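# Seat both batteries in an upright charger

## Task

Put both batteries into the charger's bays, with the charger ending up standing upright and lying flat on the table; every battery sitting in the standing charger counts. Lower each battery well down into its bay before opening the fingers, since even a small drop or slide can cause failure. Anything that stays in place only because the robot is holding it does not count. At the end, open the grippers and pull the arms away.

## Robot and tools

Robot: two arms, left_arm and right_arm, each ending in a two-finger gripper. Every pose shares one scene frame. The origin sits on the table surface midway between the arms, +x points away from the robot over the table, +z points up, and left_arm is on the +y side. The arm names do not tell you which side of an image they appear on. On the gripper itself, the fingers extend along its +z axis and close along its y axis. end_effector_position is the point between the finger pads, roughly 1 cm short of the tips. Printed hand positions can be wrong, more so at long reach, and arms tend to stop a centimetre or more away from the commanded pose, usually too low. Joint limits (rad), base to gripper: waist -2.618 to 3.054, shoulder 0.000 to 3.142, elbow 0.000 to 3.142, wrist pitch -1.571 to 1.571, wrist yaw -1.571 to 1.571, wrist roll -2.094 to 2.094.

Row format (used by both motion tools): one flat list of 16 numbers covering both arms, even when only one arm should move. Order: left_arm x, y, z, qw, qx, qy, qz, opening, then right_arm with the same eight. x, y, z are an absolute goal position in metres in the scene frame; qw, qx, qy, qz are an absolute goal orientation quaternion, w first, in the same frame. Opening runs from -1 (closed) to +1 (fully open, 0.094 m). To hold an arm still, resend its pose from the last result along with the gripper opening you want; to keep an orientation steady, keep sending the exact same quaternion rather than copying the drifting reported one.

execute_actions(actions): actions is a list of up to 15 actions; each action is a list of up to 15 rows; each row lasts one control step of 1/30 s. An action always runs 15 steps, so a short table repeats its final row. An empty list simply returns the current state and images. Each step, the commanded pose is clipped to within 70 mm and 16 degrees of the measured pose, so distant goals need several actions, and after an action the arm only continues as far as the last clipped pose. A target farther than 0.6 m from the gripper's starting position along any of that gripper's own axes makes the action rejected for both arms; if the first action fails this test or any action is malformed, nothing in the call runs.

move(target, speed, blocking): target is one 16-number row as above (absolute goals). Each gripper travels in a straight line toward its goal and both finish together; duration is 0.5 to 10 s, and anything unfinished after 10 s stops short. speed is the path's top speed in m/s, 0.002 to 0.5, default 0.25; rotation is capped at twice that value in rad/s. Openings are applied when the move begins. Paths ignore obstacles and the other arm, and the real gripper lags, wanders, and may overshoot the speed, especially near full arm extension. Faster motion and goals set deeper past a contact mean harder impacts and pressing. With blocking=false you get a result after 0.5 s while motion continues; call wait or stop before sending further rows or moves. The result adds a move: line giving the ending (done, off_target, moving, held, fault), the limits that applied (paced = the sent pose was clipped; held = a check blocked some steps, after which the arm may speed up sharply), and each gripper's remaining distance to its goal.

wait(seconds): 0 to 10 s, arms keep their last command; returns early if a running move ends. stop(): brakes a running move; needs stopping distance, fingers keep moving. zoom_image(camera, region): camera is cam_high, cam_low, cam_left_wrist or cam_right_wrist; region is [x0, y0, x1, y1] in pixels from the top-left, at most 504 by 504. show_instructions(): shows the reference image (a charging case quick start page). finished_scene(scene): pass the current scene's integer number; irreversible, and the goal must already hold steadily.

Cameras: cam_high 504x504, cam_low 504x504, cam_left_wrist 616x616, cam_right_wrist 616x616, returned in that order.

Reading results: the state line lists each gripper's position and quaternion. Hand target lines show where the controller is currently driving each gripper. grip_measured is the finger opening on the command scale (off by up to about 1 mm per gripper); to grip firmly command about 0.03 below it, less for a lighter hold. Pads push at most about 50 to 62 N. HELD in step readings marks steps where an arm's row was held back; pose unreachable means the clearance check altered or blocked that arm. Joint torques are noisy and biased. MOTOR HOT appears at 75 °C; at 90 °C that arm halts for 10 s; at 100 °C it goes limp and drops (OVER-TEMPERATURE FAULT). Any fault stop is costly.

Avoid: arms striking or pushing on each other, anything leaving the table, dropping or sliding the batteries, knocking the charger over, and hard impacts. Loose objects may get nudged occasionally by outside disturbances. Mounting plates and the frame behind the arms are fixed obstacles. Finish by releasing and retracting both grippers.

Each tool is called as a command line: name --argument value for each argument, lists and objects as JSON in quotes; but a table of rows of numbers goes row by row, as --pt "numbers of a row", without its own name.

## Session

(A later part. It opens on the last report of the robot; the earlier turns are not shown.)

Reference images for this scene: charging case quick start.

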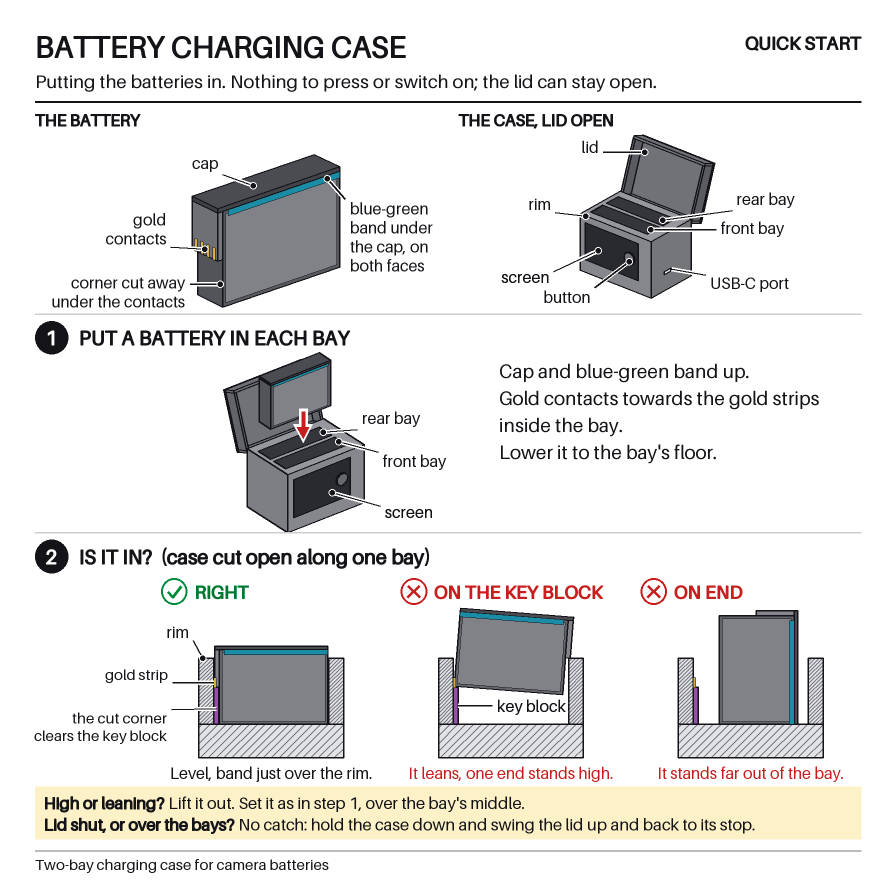

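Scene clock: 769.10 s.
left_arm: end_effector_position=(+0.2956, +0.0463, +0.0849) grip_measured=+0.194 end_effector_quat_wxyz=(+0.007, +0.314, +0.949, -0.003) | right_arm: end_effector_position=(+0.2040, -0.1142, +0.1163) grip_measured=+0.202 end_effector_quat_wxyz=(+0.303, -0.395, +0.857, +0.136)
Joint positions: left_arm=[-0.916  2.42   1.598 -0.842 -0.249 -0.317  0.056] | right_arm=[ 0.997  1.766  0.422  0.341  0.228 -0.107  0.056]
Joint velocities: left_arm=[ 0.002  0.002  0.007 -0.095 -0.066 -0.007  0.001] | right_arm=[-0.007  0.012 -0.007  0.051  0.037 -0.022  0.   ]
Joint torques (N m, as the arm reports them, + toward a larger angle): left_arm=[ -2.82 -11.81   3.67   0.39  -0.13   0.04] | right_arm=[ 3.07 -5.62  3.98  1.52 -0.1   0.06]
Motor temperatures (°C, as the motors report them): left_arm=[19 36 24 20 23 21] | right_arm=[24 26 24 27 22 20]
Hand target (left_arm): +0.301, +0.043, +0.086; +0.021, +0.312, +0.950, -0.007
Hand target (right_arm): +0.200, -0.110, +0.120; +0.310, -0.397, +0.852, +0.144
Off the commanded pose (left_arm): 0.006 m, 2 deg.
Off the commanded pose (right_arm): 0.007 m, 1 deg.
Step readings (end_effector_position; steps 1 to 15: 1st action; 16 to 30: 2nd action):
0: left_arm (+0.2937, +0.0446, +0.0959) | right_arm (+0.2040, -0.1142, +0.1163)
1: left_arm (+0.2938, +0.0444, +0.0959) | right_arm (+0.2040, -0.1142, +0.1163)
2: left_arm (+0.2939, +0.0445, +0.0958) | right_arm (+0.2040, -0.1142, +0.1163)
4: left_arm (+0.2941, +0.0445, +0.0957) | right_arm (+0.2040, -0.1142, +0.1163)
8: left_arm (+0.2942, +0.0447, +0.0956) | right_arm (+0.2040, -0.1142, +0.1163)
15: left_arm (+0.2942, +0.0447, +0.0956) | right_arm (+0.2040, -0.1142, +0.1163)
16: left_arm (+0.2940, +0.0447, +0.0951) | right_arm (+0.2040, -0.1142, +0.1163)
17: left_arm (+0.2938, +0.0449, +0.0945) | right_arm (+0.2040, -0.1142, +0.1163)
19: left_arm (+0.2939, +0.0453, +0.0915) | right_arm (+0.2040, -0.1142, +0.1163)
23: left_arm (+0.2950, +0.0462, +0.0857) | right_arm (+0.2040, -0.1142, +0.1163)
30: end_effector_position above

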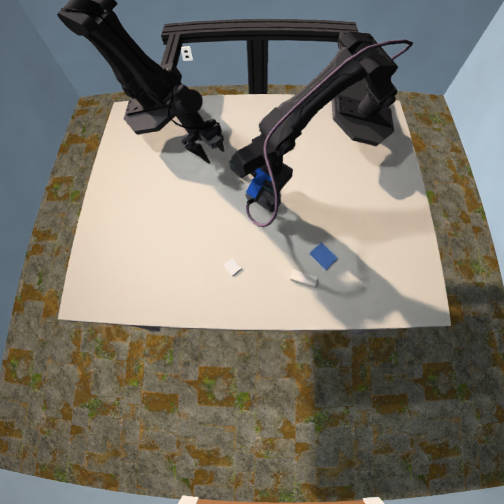

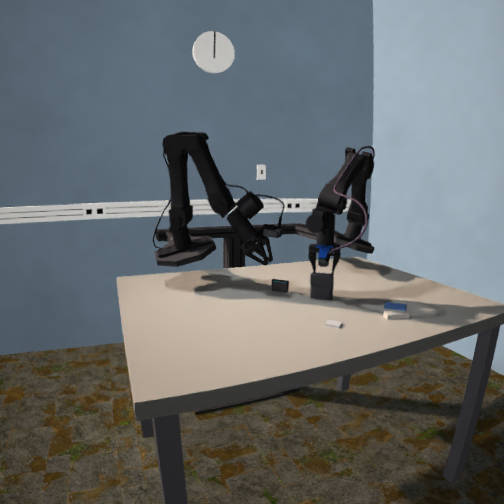

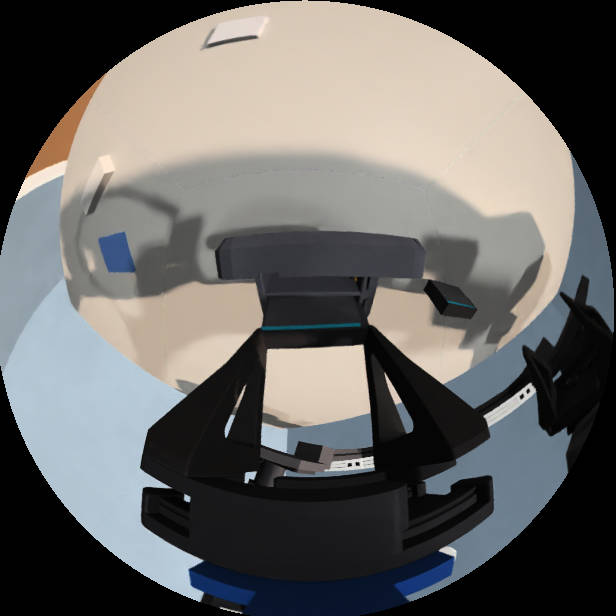

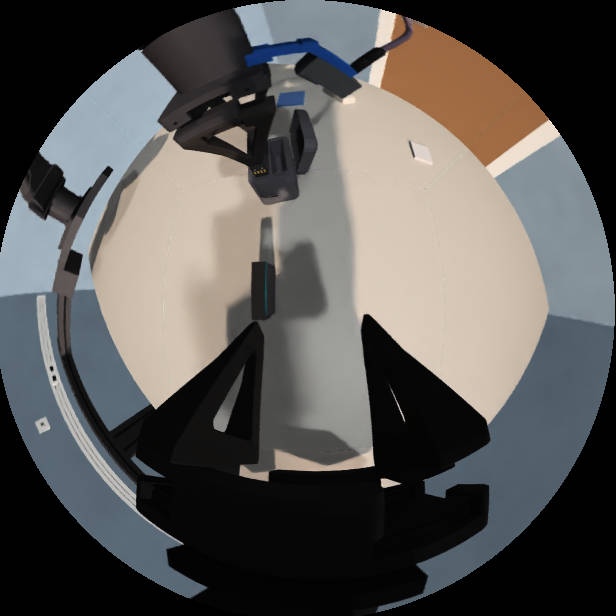

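Entered. Continue.

execute_actions --actions '[[[0.3010,0.0431,0.078,0.021,0.312,0.950,-0.007,0.14,0.20,-0.11,0.12,0.310,-0.397,0.852,0.1445,0.2]],[[0.3010,0.0431,0.070,0.021,0.312,0.950,-0.007,0.14,0.20,-0.11,0.12,0.310,-0.397,0.852,0.1445,0.2]],[[0.3010,0.0431,0.063,0.021,0.312,0.950,-0.007,0.14,0.20,-0.11,0.12,0.310,-0.397,0.852,0.1445,0.2]]]'

zoom_image --camera "cam_right_wrist" --region '[225,115,325,215]'

Scene clock: 773.33 s.
left_arm: end_effector_position=(+0.2954, +0.0465, +0.0773) grip_measured=+0.194 end_effector_quat_wxyz=(+0.008, +0.315, +0.949, -0.003) | right_arm: end_effector_position=(+0.2040, -0.1142, +0.1163) grip_measured=+0.202 end_effector_quat_wxyz=(+0.303, -0.395, +0.857, +0.136)
Joint positions: left_arm=[-0.912  2.432  1.585 -0.815 -0.252 -0.311  0.056] | right_arm=[ 0.997  1.766  0.422  0.341  0.228 -0.107  0.056]
Joint velocities: left_arm=[ 0.002  0.012 -0.002 -0.066 -0.037  0.007  0.001] | right_arm=[-0.007 -0.002  0.002 -0.007  0.022 -0.037  0.   ]
Joint torques (N m, as the arm reports them, + toward a larger angle): left_arm=[-2.   -9.44  2.77  0.75 -0.08  0.15] | right_arm=[ 3.12 -5.44  3.76  1.52 -0.06  0.03]
Motor temperatures (°C, as the motors report them): left_arm=[19 36 24 20 23 21] | right_arm=[24 26 24 27 22 20]
Hand target (left_arm): +0.301, +0.044, +0.064; +0.020, +0.312, +0.950, -0.007
Hand target (right_arm): +0.200, -0.110, +0.120; +0.310, -0.397, +0.852, +0.144
Off the commanded pose (left_arm): 0.016 m, 2 deg.
Off the commanded pose (right_arm): 0.007 m, 1 deg.
Step readings (end_effector_position; steps 1 to 15: 1st action; 16 to 30: 2nd action; 31 to 45: 3rd action):
0: left_arm (+0.2956, +0.0463, +0.0849) | right_arm (+0.2040, -0.1142, +0.1163)
1: left_arm (+0.2957, +0.0461, +0.0846) | right_arm (+0.2040, -0.1142, +0.1163)
2: left_arm (+0.2958, +0.0456, +0.0840) | right_arm (+0.2040, -0.1142, +0.1163)
4: left_arm (+0.2956, +0.0456, +0.0825) | right_arm (+0.2040, -0.1142, +0.1163)
8: left_arm (+0.2951, +0.0460, +0.0792) | right_arm (+0.2040, -0.1142, +0.1163)
15: left_arm (+0.2956, +0.0460, +0.0788) | right_arm (+0.2040, -0.1142, +0.1163)
16: left_arm (+0.2953, +0.0461, +0.0782) | right_arm (+0.2040, -0.1142, +0.1163)
17: left_arm (+0.2952, +0.0462, +0.0779) | right_arm (+0.2040, -0.1142, +0.1163)
19: left_arm (+0.2953, +0.0462, +0.0779) | right_arm (+0.2040, -0.1142, +0.1163)
23: left_arm (+0.2954, +0.0463, +0.0778) | right_arm (+0.2040, -0.1142, +0.1163)
30: left_arm (+0.2954, +0.0463, +0.0778) | right_arm (+0.2040, -0.1142, +0.1163)
31: left_arm (+0.2954, +0.0463, +0.0777) | right_arm (+0.2040, -0.1142, +0.1163)
32: left_arm (+0.2953, +0.0463, +0.0774) | right_arm (+0.2040, -0.1142, +0.1163)
34: left_arm (+0.2953, +0.0464, +0.0773) | right_arm (+0.2040, -0.1142, +0.1163)
38: left_arm (+0.2954, +0.0465, +0.0773) | right_arm (+0.2040, -0.1142, +0.1163)
45: end_effector_position above

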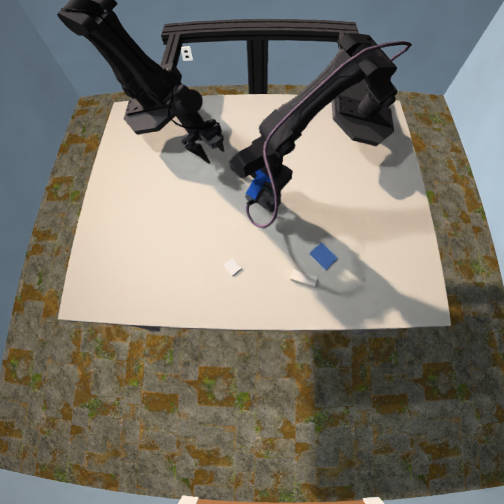

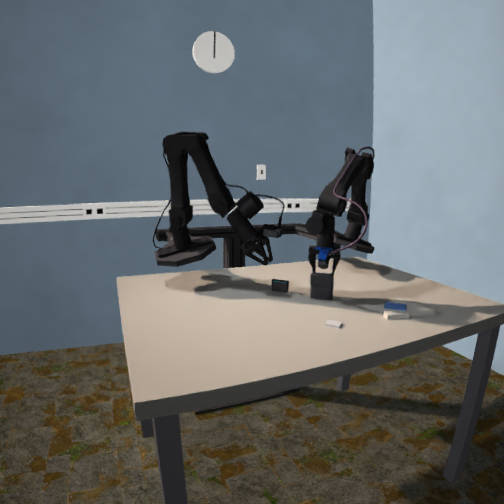

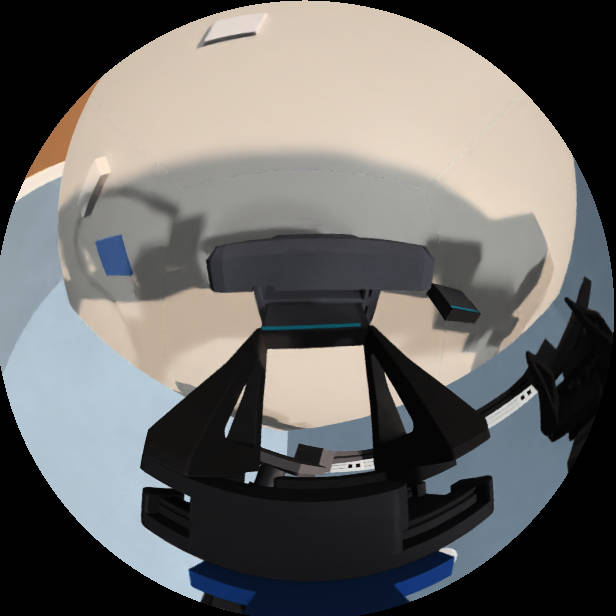

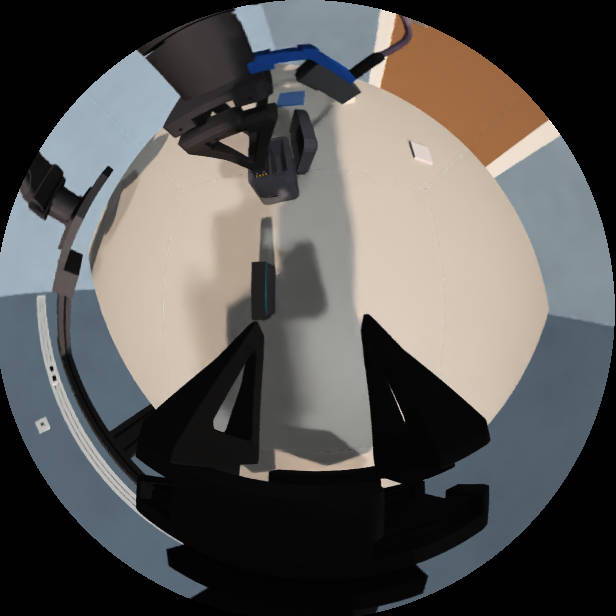

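Region (225, 115, 325, 215) of cam_right_wrist's 616x616 image, scaled by 5.040, with more detail than that image has.

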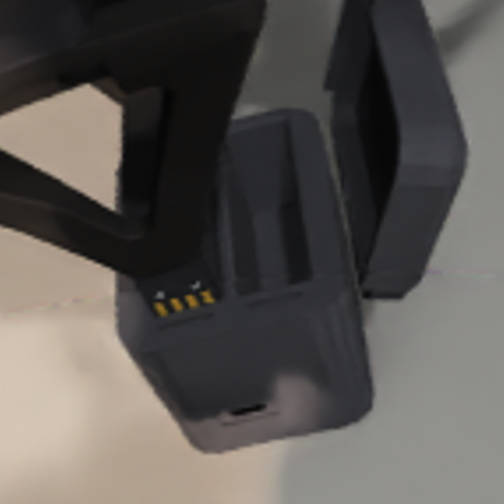

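execute_actions --actions '[[[0.3010,0.0431,0.084,0.021,0.312,0.950,-0.007,0.14,0.20,-0.11,0.12,0.310,-0.397,0.852,0.1445,0.2]],[[0.3045,0.0467,0.086,0.021,0.312,0.950,-0.007,0.14,0.20,-0.11,0.12,0.310,-0.397,0.852,0.1445,0.2]]]'

zoom_image --camera "cam_right_wrist" --region '[225,115,325,215]'

zoom_image --camera "cam_left_wrist" --region '[210,180,410,380]'

Scene clock: 782.13 s.
left_arm: end_effector_position=(+0.2954, +0.0465, +0.0780) grip_measured=+0.194 end_effector_quat_wxyz=(+0.008, +0.316, +0.949, -0.003) | right_arm: end_effector_position=(+0.2040, -0.1142, +0.1163) grip_measured=+0.202 end_effector_quat_wxyz=(+0.303, -0.395, +0.857, +0.136)
Joint positions: left_arm=[-0.912  2.43   1.585 -0.817 -0.252 -0.311  0.056] | right_arm=[ 0.997  1.766  0.422  0.341  0.228 -0.107  0.056]
Joint velocities: left_arm=[-0.022 -0.002 -0.002 -0.095  0.037  0.007 -0.001] | right_arm=[ 0.007 -0.007 -0.012 -0.022 -0.051  0.007  0.001]
Joint torques (N m, as the arm reports them, + toward a larger angle): left_arm=[ -2.17 -13.25   4.03   0.21  -0.09   0.09] | right_arm=[ 3.01 -5.56  3.77  1.55 -0.06  0.06]
Motor temperatures (°C, as the motors report them): left_arm=[19 35 24 20 23 21] | right_arm=[24 26 24 27 22 20]
Hand target (left_arm): +0.305, +0.047, +0.086; +0.021, +0.312, +0.950, -0.007
Hand target (right_arm): +0.200, -0.110, +0.120; +0.310, -0.397, +0.852, +0.144
Off the commanded pose (left_arm): 0.012 m, 2 deg.
Off the commanded pose (right_arm): 0.007 m, 1 deg.
Step readings (end_effector_position; steps 1 to 15: 1st action; 16 to 30: 2nd action):
0: left_arm (+0.2954, +0.0465, +0.0773) | right_arm (+0.2040, -0.1142, +0.1163)
1: left_arm (+0.2953, +0.0466, +0.0777) | right_arm (+0.2040, -0.1142, +0.1163)
2: left_arm (+0.2953, +0.0466, +0.0777) | right_arm (+0.2040, -0.1142, +0.1163)
4: left_arm (+0.2953, +0.0466, +0.0777) | right_arm (+0.2040, -0.1142, +0.1163)
8: left_arm (+0.2953, +0.0466, +0.0777) | right_arm (+0.2040, -0.1142, +0.1163)
15: left_arm (+0.2953, +0.0466, +0.0777) | right_arm (+0.2040, -0.1142, +0.1163)
16: left_arm (+0.2954, +0.0465, +0.0780) | right_arm (+0.2040, -0.1142, +0.1163)
17: left_arm (+0.2954, +0.0465, +0.0780) | right_arm (+0.2040, -0.1142, +0.1163)
19: left_arm (+0.2954, +0.0465, +0.0780) | right_arm (+0.2040, -0.1142, +0.1163)
23: left_arm (+0.2954, +0.0465, +0.0780) | right_arm (+0.2040, -0.1142, +0.1163)
30: end_effector_position above

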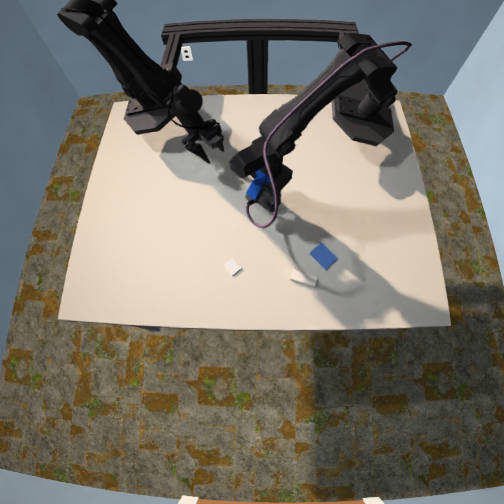

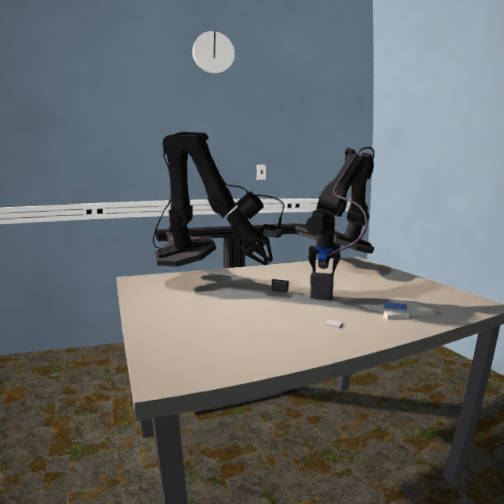

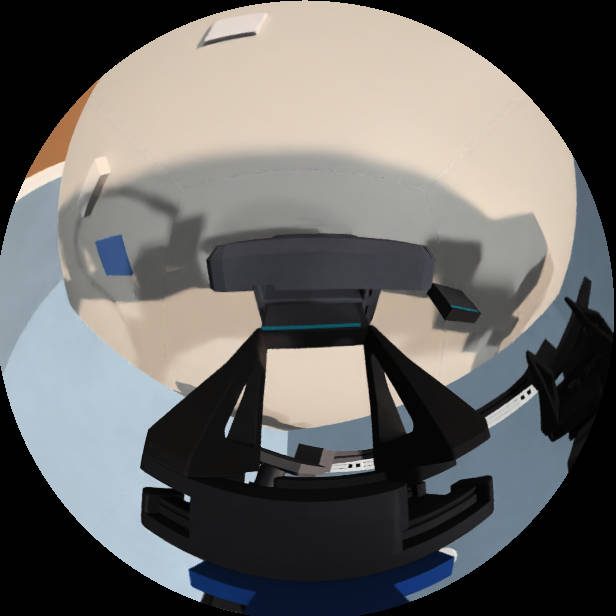

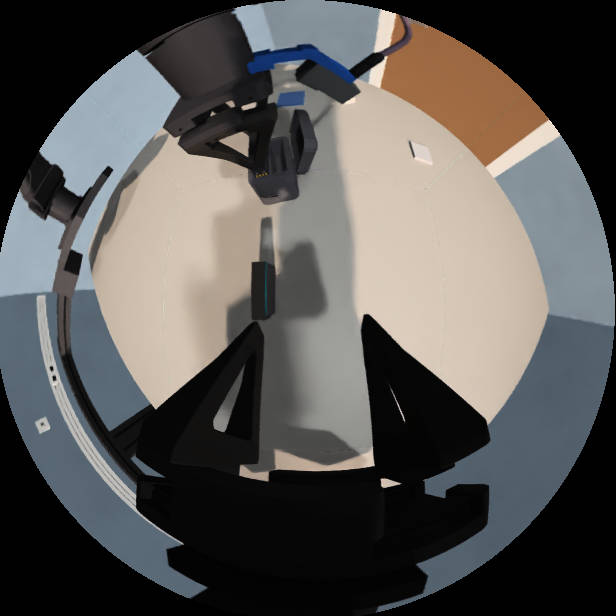

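Region (225, 115, 325, 215) of cam_right_wrist's 616x616 image, scaled by 5.040, with more detail than that image has.

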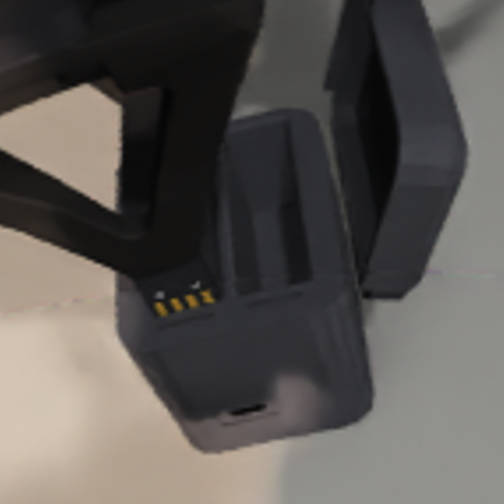

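Region (210, 180, 410, 380) of cam_left_wrist's 616x616 image, scaled by 2.520, with more detail than that image has.

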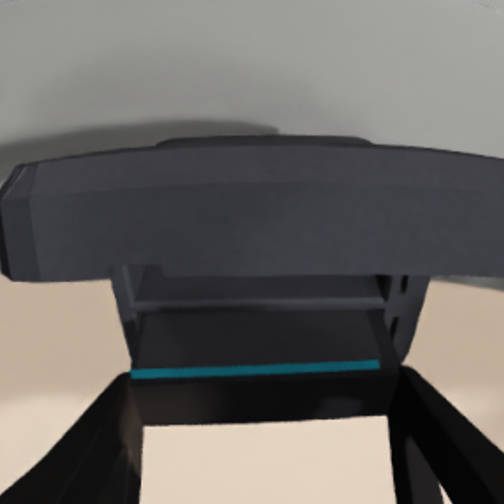

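execute_actions --actions '[[[0.3010,0.0431,0.091,0.021,0.312,0.950,-0.007,0.14,0.20,-0.11,0.12,0.310,-0.397,0.852,0.1445,0.2]],[[0.3052,0.0477,0.093,0.021,0.312,0.950,-0.007,0.14,0.20,-0.11,0.12,0.310,-0.397,0.852,0.1445,0.2]]]'

zoom_image --camera "cam_right_wrist" --region '[225,115,325,215]'

zoom_image --camera "cam_left_wrist" --region '[210,180,410,380]'

Scene clock: 787.00 s.
left_arm: end_effector_position=(+0.2954, +0.0474, +0.0778) grip_measured=+0.194 end_effector_quat_wxyz=(+0.006, +0.316, +0.949, -0.002) | right_arm: end_effector_position=(+0.2040, -0.1142, +0.1163) grip_measured=+0.202 end_effector_quat_wxyz=(+0.303, -0.395, +0.857, +0.136)
Joint positions: left_arm=[-0.911  2.43   1.585 -0.82  -0.251 -0.309  0.056] | right_arm=[ 0.997  1.766  0.422  0.341  0.228 -0.107  0.056]
Joint velocities: left_arm=[-0.007 -0.002 -0.002 -0.007  0.051  0.022 -0.001] | right_arm=[-0.017 -0.017  0.007 -0.066  0.037  0.051  0.001]
Joint torques (N m, as the arm reports them, + toward a larger angle): left_arm=[ -2.54 -14.53   4.34   0.07  -0.09   0.09] | right_arm=[ 3.07 -5.42  3.87  1.55 -0.1   0.06]
Motor temperatures (°C, as the motors report them): left_arm=[19 36 24 20 23 21] | right_arm=[24 26 24 27 22 20]
Hand target (left_arm): +0.305, +0.048, +0.093; +0.021, +0.312, +0.950, -0.007
Hand target (right_arm): +0.200, -0.110, +0.120; +0.310, -0.397, +0.852, +0.144
Off the commanded pose (left_arm): 0.018 m, 2 deg.
Off the commanded pose (right_arm): 0.007 m, 1 deg.
Step readings (end_effector_position; steps 1 to 15: 1st action; 16 to 30: 2nd action):
0: left_arm (+0.2954, +0.0465, +0.0780) | right_arm (+0.2040, -0.1142, +0.1163)
1: left_arm (+0.2953, +0.0467, +0.0780) | right_arm (+0.2040, -0.1142, +0.1163)
2: left_arm (+0.2953, +0.0467, +0.0780) | right_arm (+0.2040, -0.1142, +0.1163)
4: left_arm (+0.2951, +0.0470, +0.0780) | right_arm (+0.2040, -0.1142, +0.1163)
8: left_arm (+0.2950, +0.0470, +0.0780) | right_arm (+0.2040, -0.1142, +0.1163)
15: left_arm (+0.2950, +0.0470, +0.0780) | right_arm (+0.2040, -0.1142, +0.1163)
16: left_arm (+0.2951, +0.0471, +0.0780) | right_arm (+0.2040, -0.1142, +0.1163)
17: left_arm (+0.2953, +0.0472, +0.0779) | right_arm (+0.2040, -0.1142, +0.1163)
19: left_arm (+0.2954, +0.0474, +0.0778) | right_arm (+0.2040, -0.1142, +0.1163)
23: left_arm (+0.2954, +0.0474, +0.0778) | right_arm (+0.2040, -0.1142, +0.1163)
30: end_effector_position above

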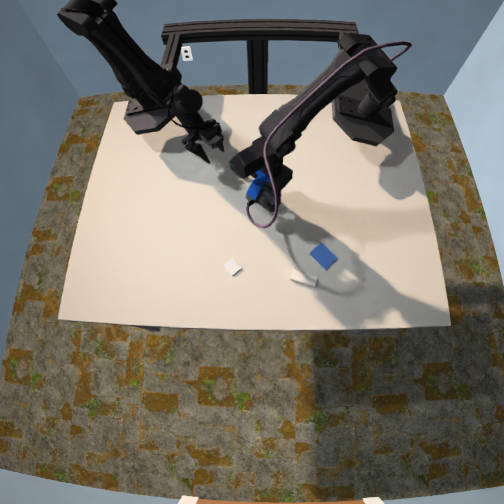

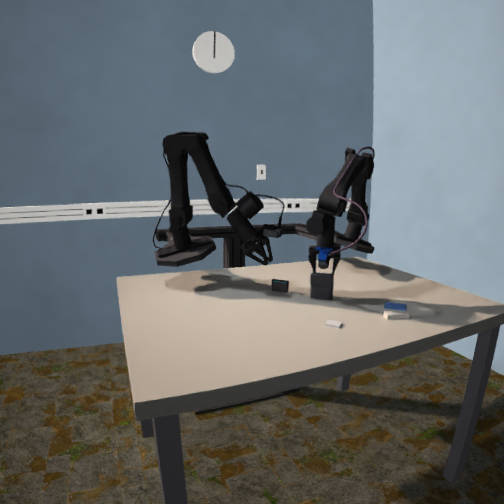

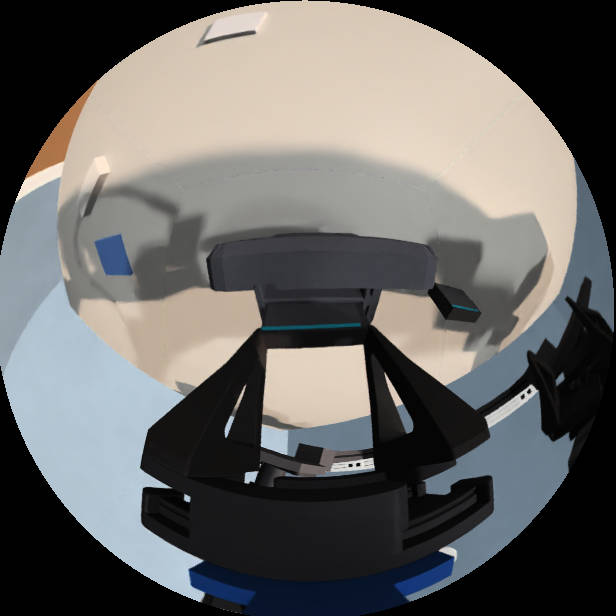

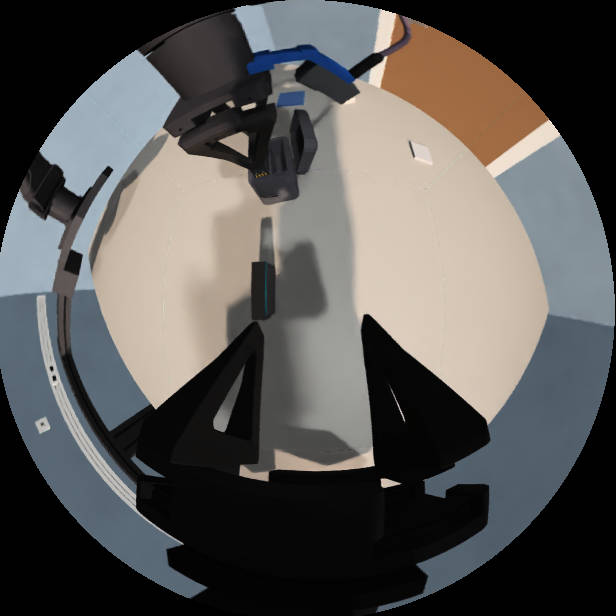

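Region (225, 115, 325, 215) of cam_right_wrist's 616x616 image, scaled by 5.040, with more detail than that image has.

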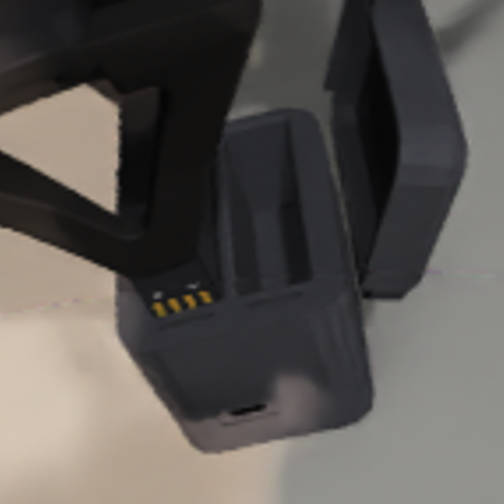

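Region (210, 180, 410, 380) of cam_left_wrist's 616x616 image, scaled by 2.520, with more detail than that image has.

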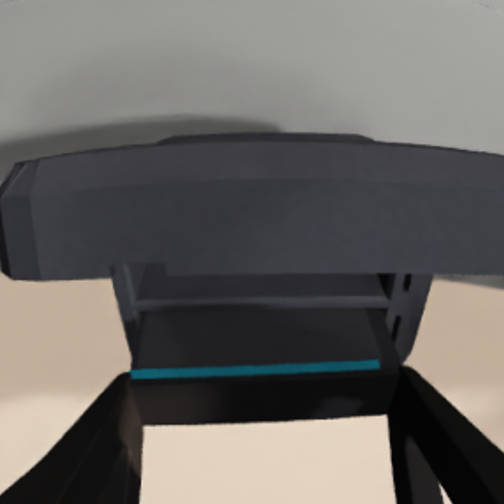

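execute_actions --actions '[[[0.3052,0.0480,0.078,0.021,0.312,0.950,-0.007,0.14,0.20,-0.11,0.12,0.310,-0.397,0.852,0.1445,0.2]],[[0.3052,0.0480,0.070,0.021,0.312,0.950,-0.007,0.14,0.20,-0.11,0.12,0.310,-0.397,0.852,0.1445,0.2]]]'

zoom_image --camera "cam_right_wrist" --region '[225,115,325,215]'

zoom_image --camera "cam_left_wrist" --region '[210,180,410,380]'

Scene clock: 792.13 s.
left_arm: end_effector_position=(+0.2966, +0.0474, +0.0724) grip_measured=+0.194 end_effector_quat_wxyz=(+0.006, +0.317, +0.948, -0.009) | right_arm: end_effector_position=(+0.2040, -0.1142, +0.1163) grip_measured=+0.202 end_effector_quat_wxyz=(+0.303, -0.395, +0.857, +0.136)
Joint positions: left_arm=[-0.901  2.434  1.572 -0.793 -0.24  -0.295  0.056] | right_arm=[ 0.997  1.766  0.422  0.341  0.228 -0.107  0.056]
Joint velocities: left_arm=[-0.002 -0.002  0.017  0.007  0.022 -0.095  0.   ] | right_arm=[ 0.007 -0.012  0.002  0.051  0.037  0.037 -0.001]
Joint torques (N m, as the arm reports them, + toward a larger angle): left_arm=[ -2.22 -11.43   3.41   0.45  -0.15   0.07] | right_arm=[ 3.04 -5.51  3.88  1.53 -0.06  0.07]
Motor temperatures (°C, as the motors report them): left_arm=[19 37 24 20 23 21] | right_arm=[24 26 24 28 22 20]
Hand target (left_arm): +0.305, +0.048, +0.070; +0.021, +0.312, +0.950, -0.007
Hand target (right_arm): +0.200, -0.110, +0.120; +0.310, -0.397, +0.852, +0.144
Off the commanded pose (left_arm): 0.009 m, 2 deg.
Off the commanded pose (right_arm): 0.007 m, 1 deg.
Step readings (end_effector_position; steps 1 to 15: 1st action; 16 to 30: 2nd action):
0: left_arm (+0.2954, +0.0474, +0.0778) | right_arm (+0.2040, -0.1142, +0.1163)
1: left_arm (+0.2958, +0.0472, +0.0778) | right_arm (+0.2040, -0.1142, +0.1163)
2: left_arm (+0.2963, +0.0470, +0.0777) | right_arm (+0.2040, -0.1142, +0.1163)
4: left_arm (+0.2965, +0.0472, +0.0774) | right_arm (+0.2040, -0.1142, +0.1163)
8: left_arm (+0.2965, +0.0473, +0.0772) | right_arm (+0.2040, -0.1142, +0.1163)
15: left_arm (+0.2965, +0.0473, +0.0772) | right_arm (+0.2040, -0.1142, +0.1163)
16: left_arm (+0.2966, +0.0473, +0.0768) | right_arm (+0.2040, -0.1142, +0.1163)
17: left_arm (+0.2966, +0.0474, +0.0761) | right_arm (+0.2040, -0.1142, +0.1163)
19: left_arm (+0.2965, +0.0476, +0.0745) | right_arm (+0.2040, -0.1142, +0.1163)
23: left_arm (+0.2966, +0.0474, +0.0726) | right_arm (+0.2040, -0.1142, +0.1163)
30: end_effector_position above

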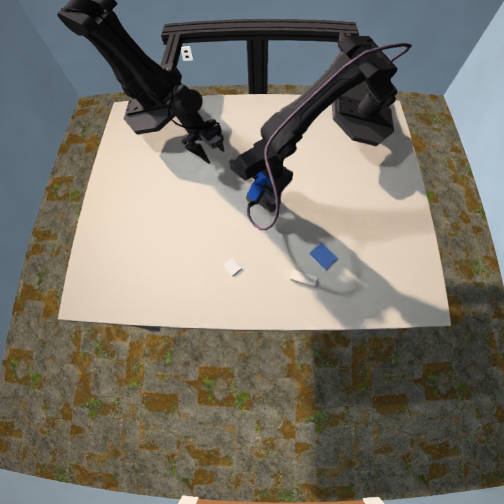

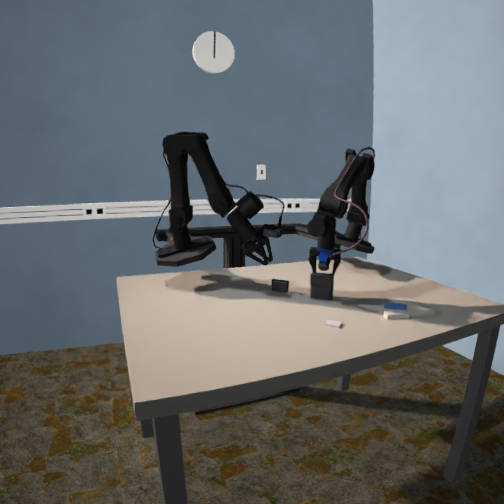

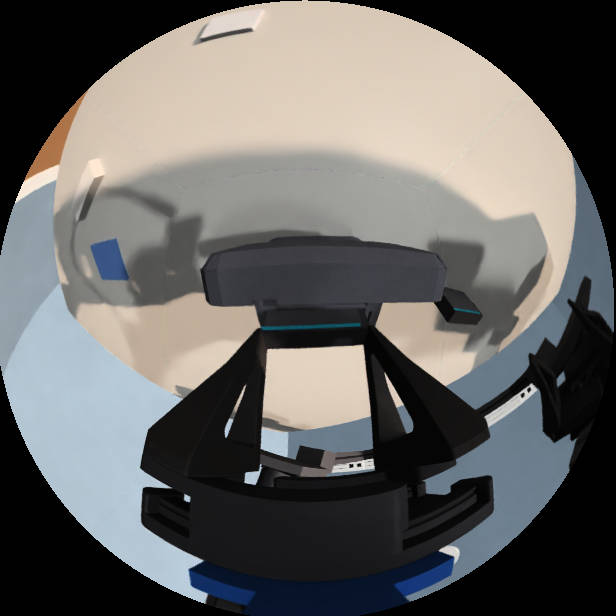

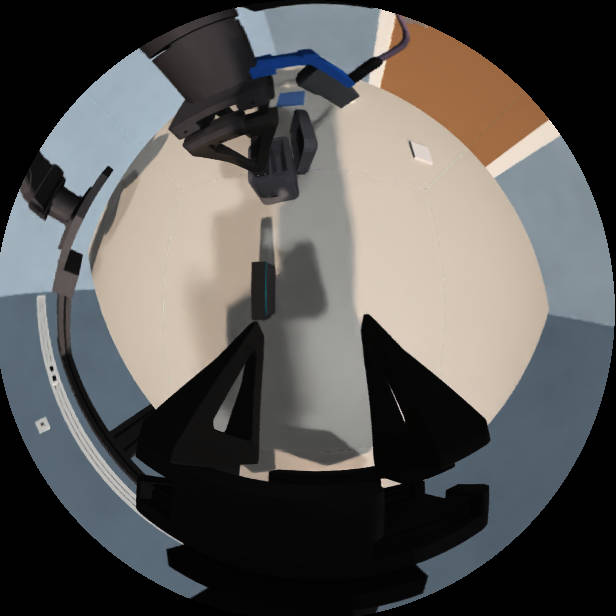

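Region (225, 115, 325, 215) of cam_right_wrist's 616x616 image, scaled by 5.040, with more detail than that image has.

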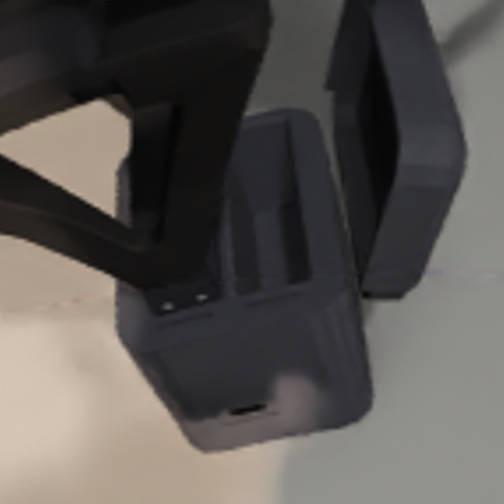

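Region (210, 180, 410, 380) of cam_left_wrist's 616x616 image, scaled by 2.520, with more detail than that image has.

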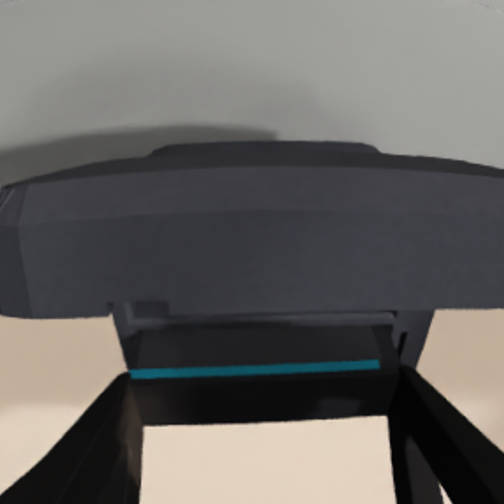

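Past it. Continue, easing the sideways bias.

execute_actions --actions '[[[0.3030,0.0462,0.064,0.021,0.312,0.950,-0.007,0.14,0.20,-0.11,0.12,0.310,-0.397,0.852,0.1445,0.2]],[[0.3030,0.0462,0.059,0.021,0.312,0.950,-0.007,0.14,0.20,-0.11,0.12,0.310,-0.397,0.852,0.1445,0.2]]]'

zoom_image --camera "cam_right_wrist" --region '[225,115,325,215]'

zoom_image --camera "cam_left_wrist" --region '[210,180,410,380]'

Scene clock: 796.43 s.
left_arm: end_effector_position=(+0.2963, +0.0472, +0.0638) grip_measured=+0.194 end_effector_quat_wxyz=(+0.006, +0.317, +0.948, -0.007) | right_arm: end_effector_position=(+0.2040, -0.1142, +0.1163) grip_measured=+0.202 end_effector_quat_wxyz=(+0.303, -0.395, +0.857, +0.136)
Joint positions: left_arm=[-0.898  2.453  1.567 -0.77  -0.245 -0.293  0.056] | right_arm=[ 0.997  1.766  0.422  0.341  0.228 -0.107  0.056]
Joint velocities: left_arm=[-0.017 -0.007 -0.007 -0.051 -0.022  0.022 -0.   ] | right_arm=[-0.002 -0.002 -0.012 -0.022 -0.037 -0.022 -0.   ]
Joint torques (N m, as the arm reports them, + toward a larger angle): left_arm=[ -2.4  -11.16   3.1    0.49  -0.12   0.07] | right_arm=[ 3.1  -5.58  3.83  1.55 -0.09  0.05]
Motor temperatures (°C, as the motors report them): left_arm=[19 36 24 20 23 21] | right_arm=[24 26 24 28 22 20]
Hand target (left_arm): +0.303, +0.046, +0.059; +0.021, +0.312, +0.950, -0.007
Hand target (right_arm): +0.200, -0.110, +0.120; +0.310, -0.397, +0.852, +0.144
Off the commanded pose (left_arm): 0.008 m, 2 deg.
Off the commanded pose (right_arm): 0.007 m, 1 deg.
Step readings (end_effector_position; steps 1 to 15: 1st action; 16 to 30: 2nd action):
0: left_arm (+0.2966, +0.0474, +0.0724) | right_arm (+0.2040, -0.1142, +0.1163)
1: left_arm (+0.2965, +0.0474, +0.0720) | right_arm (+0.2040, -0.1142, +0.1163)
2: left_arm (+0.2966, +0.0470, +0.0712) | right_arm (+0.2040, -0.1142, +0.1163)
4: left_arm (+0.2963, +0.0473, +0.0686) | right_arm (+0.2040, -0.1142, +0.1163)
8: left_arm (+0.2964, +0.0471, +0.0652) | right_arm (+0.2040, -0.1142, +0.1163)
15: left_arm (+0.2965, +0.0471, +0.0650) | right_arm (+0.2040, -0.1142, +0.1163)
16: left_arm (+0.2963, +0.0471, +0.0647) | right_arm (+0.2040, -0.1142, +0.1163)
17: left_arm (+0.2962, +0.0472, +0.0642) | right_arm (+0.2040, -0.1142, +0.1163)
19: left_arm (+0.2963, +0.0472, +0.0638) | right_arm (+0.2040, -0.1142, +0.1163)
23: left_arm (+0.2963, +0.0472, +0.0638) | right_arm (+0.2040, -0.1142, +0.1163)
30: end_effector_position above

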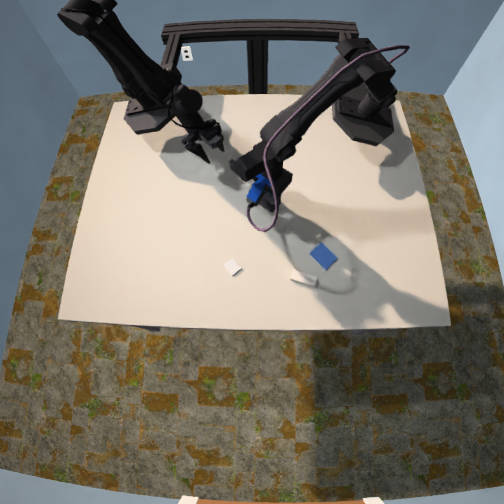

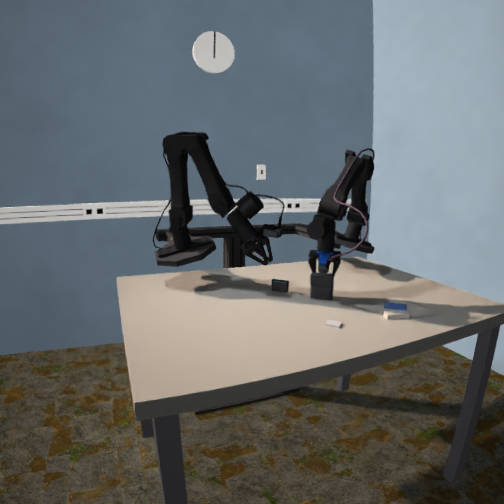

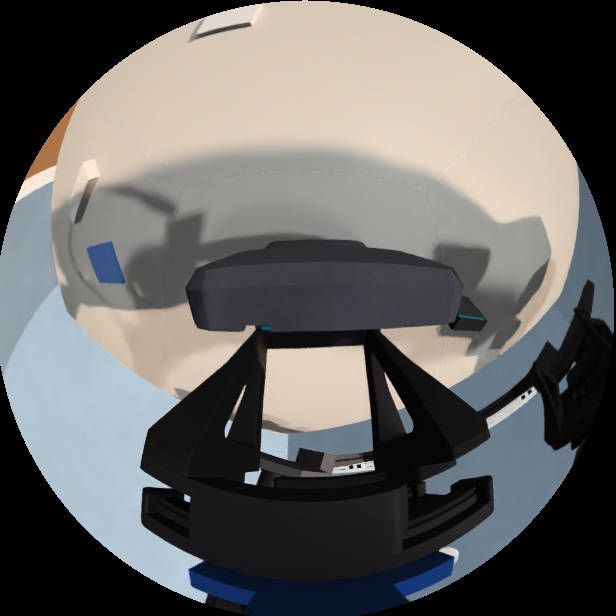

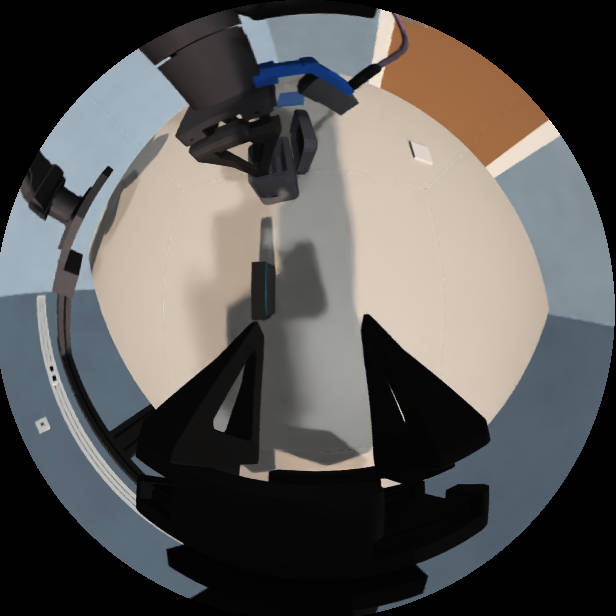

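Region (225, 115, 325, 215) of cam_right_wrist's 616x616 image, scaled by 5.040, with more detail than that image has.

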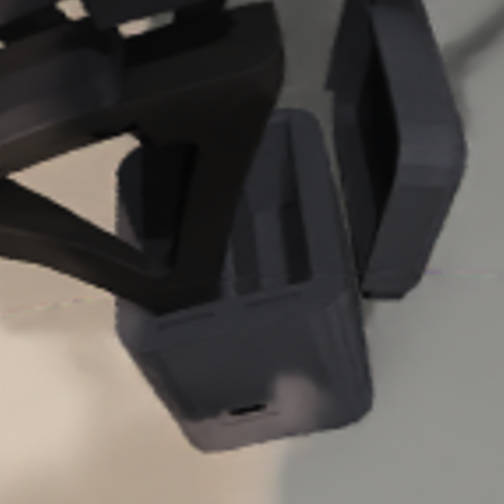

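Region (210, 180, 410, 380) of cam_left_wrist's 616x616 image, scaled by 2.520, with more detail than that image has.

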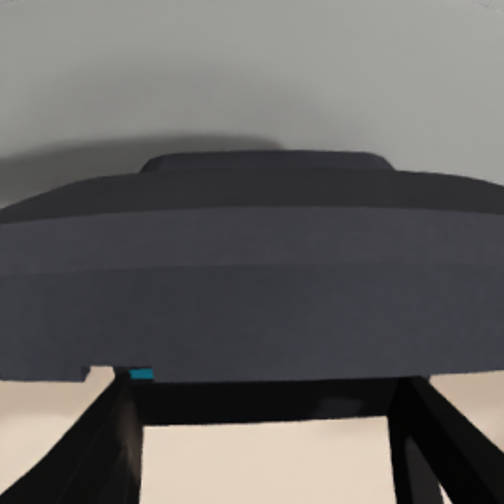

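execute_actions --actions '[[[0.3020,0.0462,0.053,0.021,0.312,0.950,-0.007,0.14,0.20,-0.11,0.12,0.310,-0.397,0.852,0.1445,0.2]]]'

Scene clock: 798.70 s.
left_arm: end_effector_position=(+0.2962, +0.0472, +0.0633) grip_measured=+0.194 end_effector_quat_wxyz=(+0.007, +0.317, +0.948, -0.007) | right_arm: end_effector_position=(+0.2040, -0.1142, +0.1163) grip_measured=+0.202 end_effector_quat_wxyz=(+0.303, -0.395, +0.857, +0.136)
Joint positions: left_arm=[-0.898  2.453  1.564 -0.767 -0.245 -0.293  0.056] | right_arm=[ 0.997  1.766  0.422  0.341  0.228 -0.107  0.056]
Joint velocities: left_arm=[ 0.002 -0.017  0.012 -0.037  0.037  0.022 -0.   ] | right_arm=[-0.002  0.007 -0.012  0.081 -0.022  0.022  0.   ]
Joint torques (N m, as the arm reports them, + toward a larger angle): left_arm=[ -2.15 -10.13   2.8    0.66  -0.17   0.03] | right_arm=[ 3.05 -5.56  3.84  1.55 -0.03  0.04]
Motor temperatures (°C, as the motors report them): left_arm=[19 36 24 20 23 21] | right_arm=[24 26 24 28 22 20]
Hand target (left_arm): +0.302, +0.046, +0.053; +0.020, +0.312, +0.950, -0.007
Hand target (right_arm): +0.200, -0.110, +0.120; +0.310, -0.397, +0.852, +0.144
Off the commanded pose (left_arm): 0.012 m, 2 deg.
Off the commanded pose (right_arm): 0.007 m, 1 deg.
Step readings (end_effector_position):
0: left_arm (+0.2963, +0.0472, +0.0638) | right_arm (+0.2040, -0.1142, +0.1163)
1: left_arm (+0.2961, +0.0472, +0.0635) | right_arm (+0.2040, -0.1142, +0.1163)
2: left_arm (+0.2961, +0.0473, +0.0633) | right_arm (+0.2040, -0.1142, +0.1163)
4: left_arm (+0.2962, +0.0472, +0.0633) | right_arm (+0.2040, -0.1142, +0.1163)
8: left_arm (+0.2962, +0.0472, +0.0633) | right_arm (+0.2040, -0.1142, +0.1163)
15: end_effector_position above

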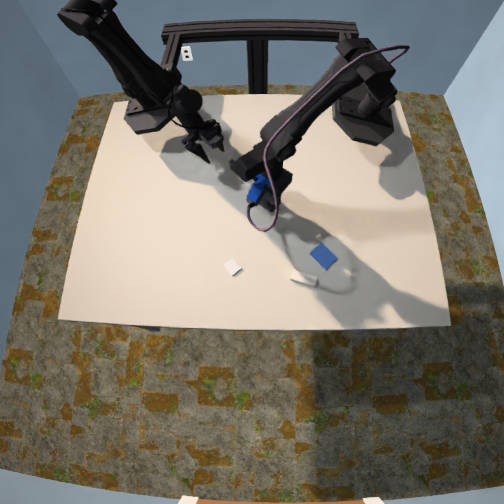

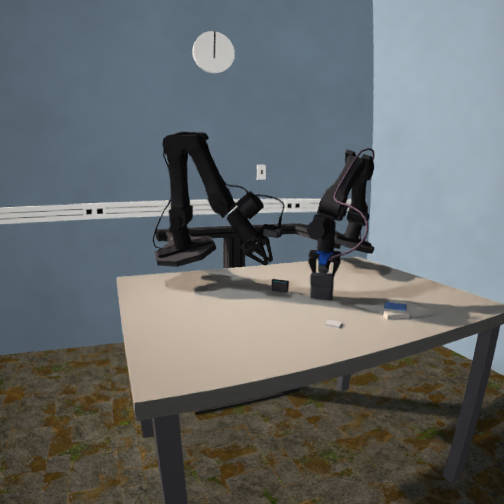

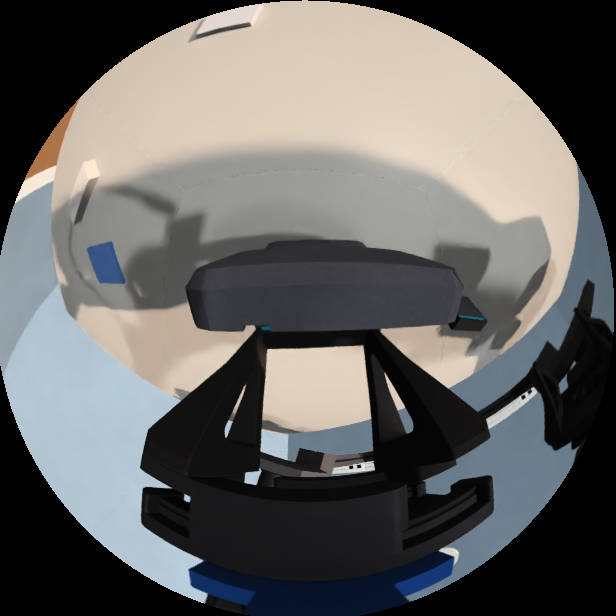

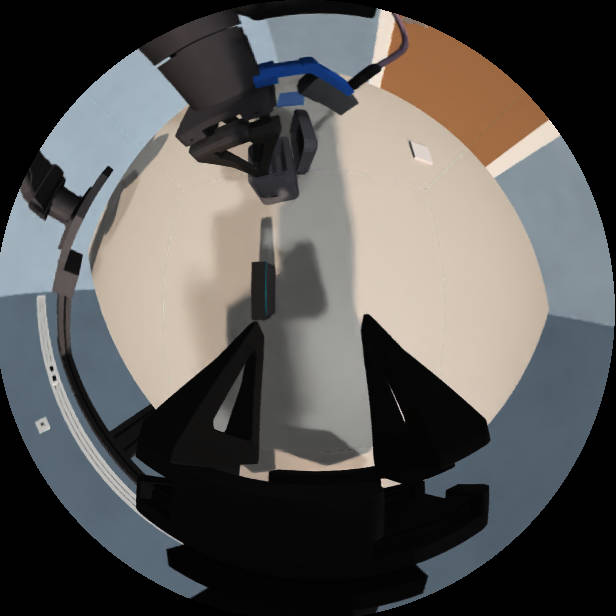

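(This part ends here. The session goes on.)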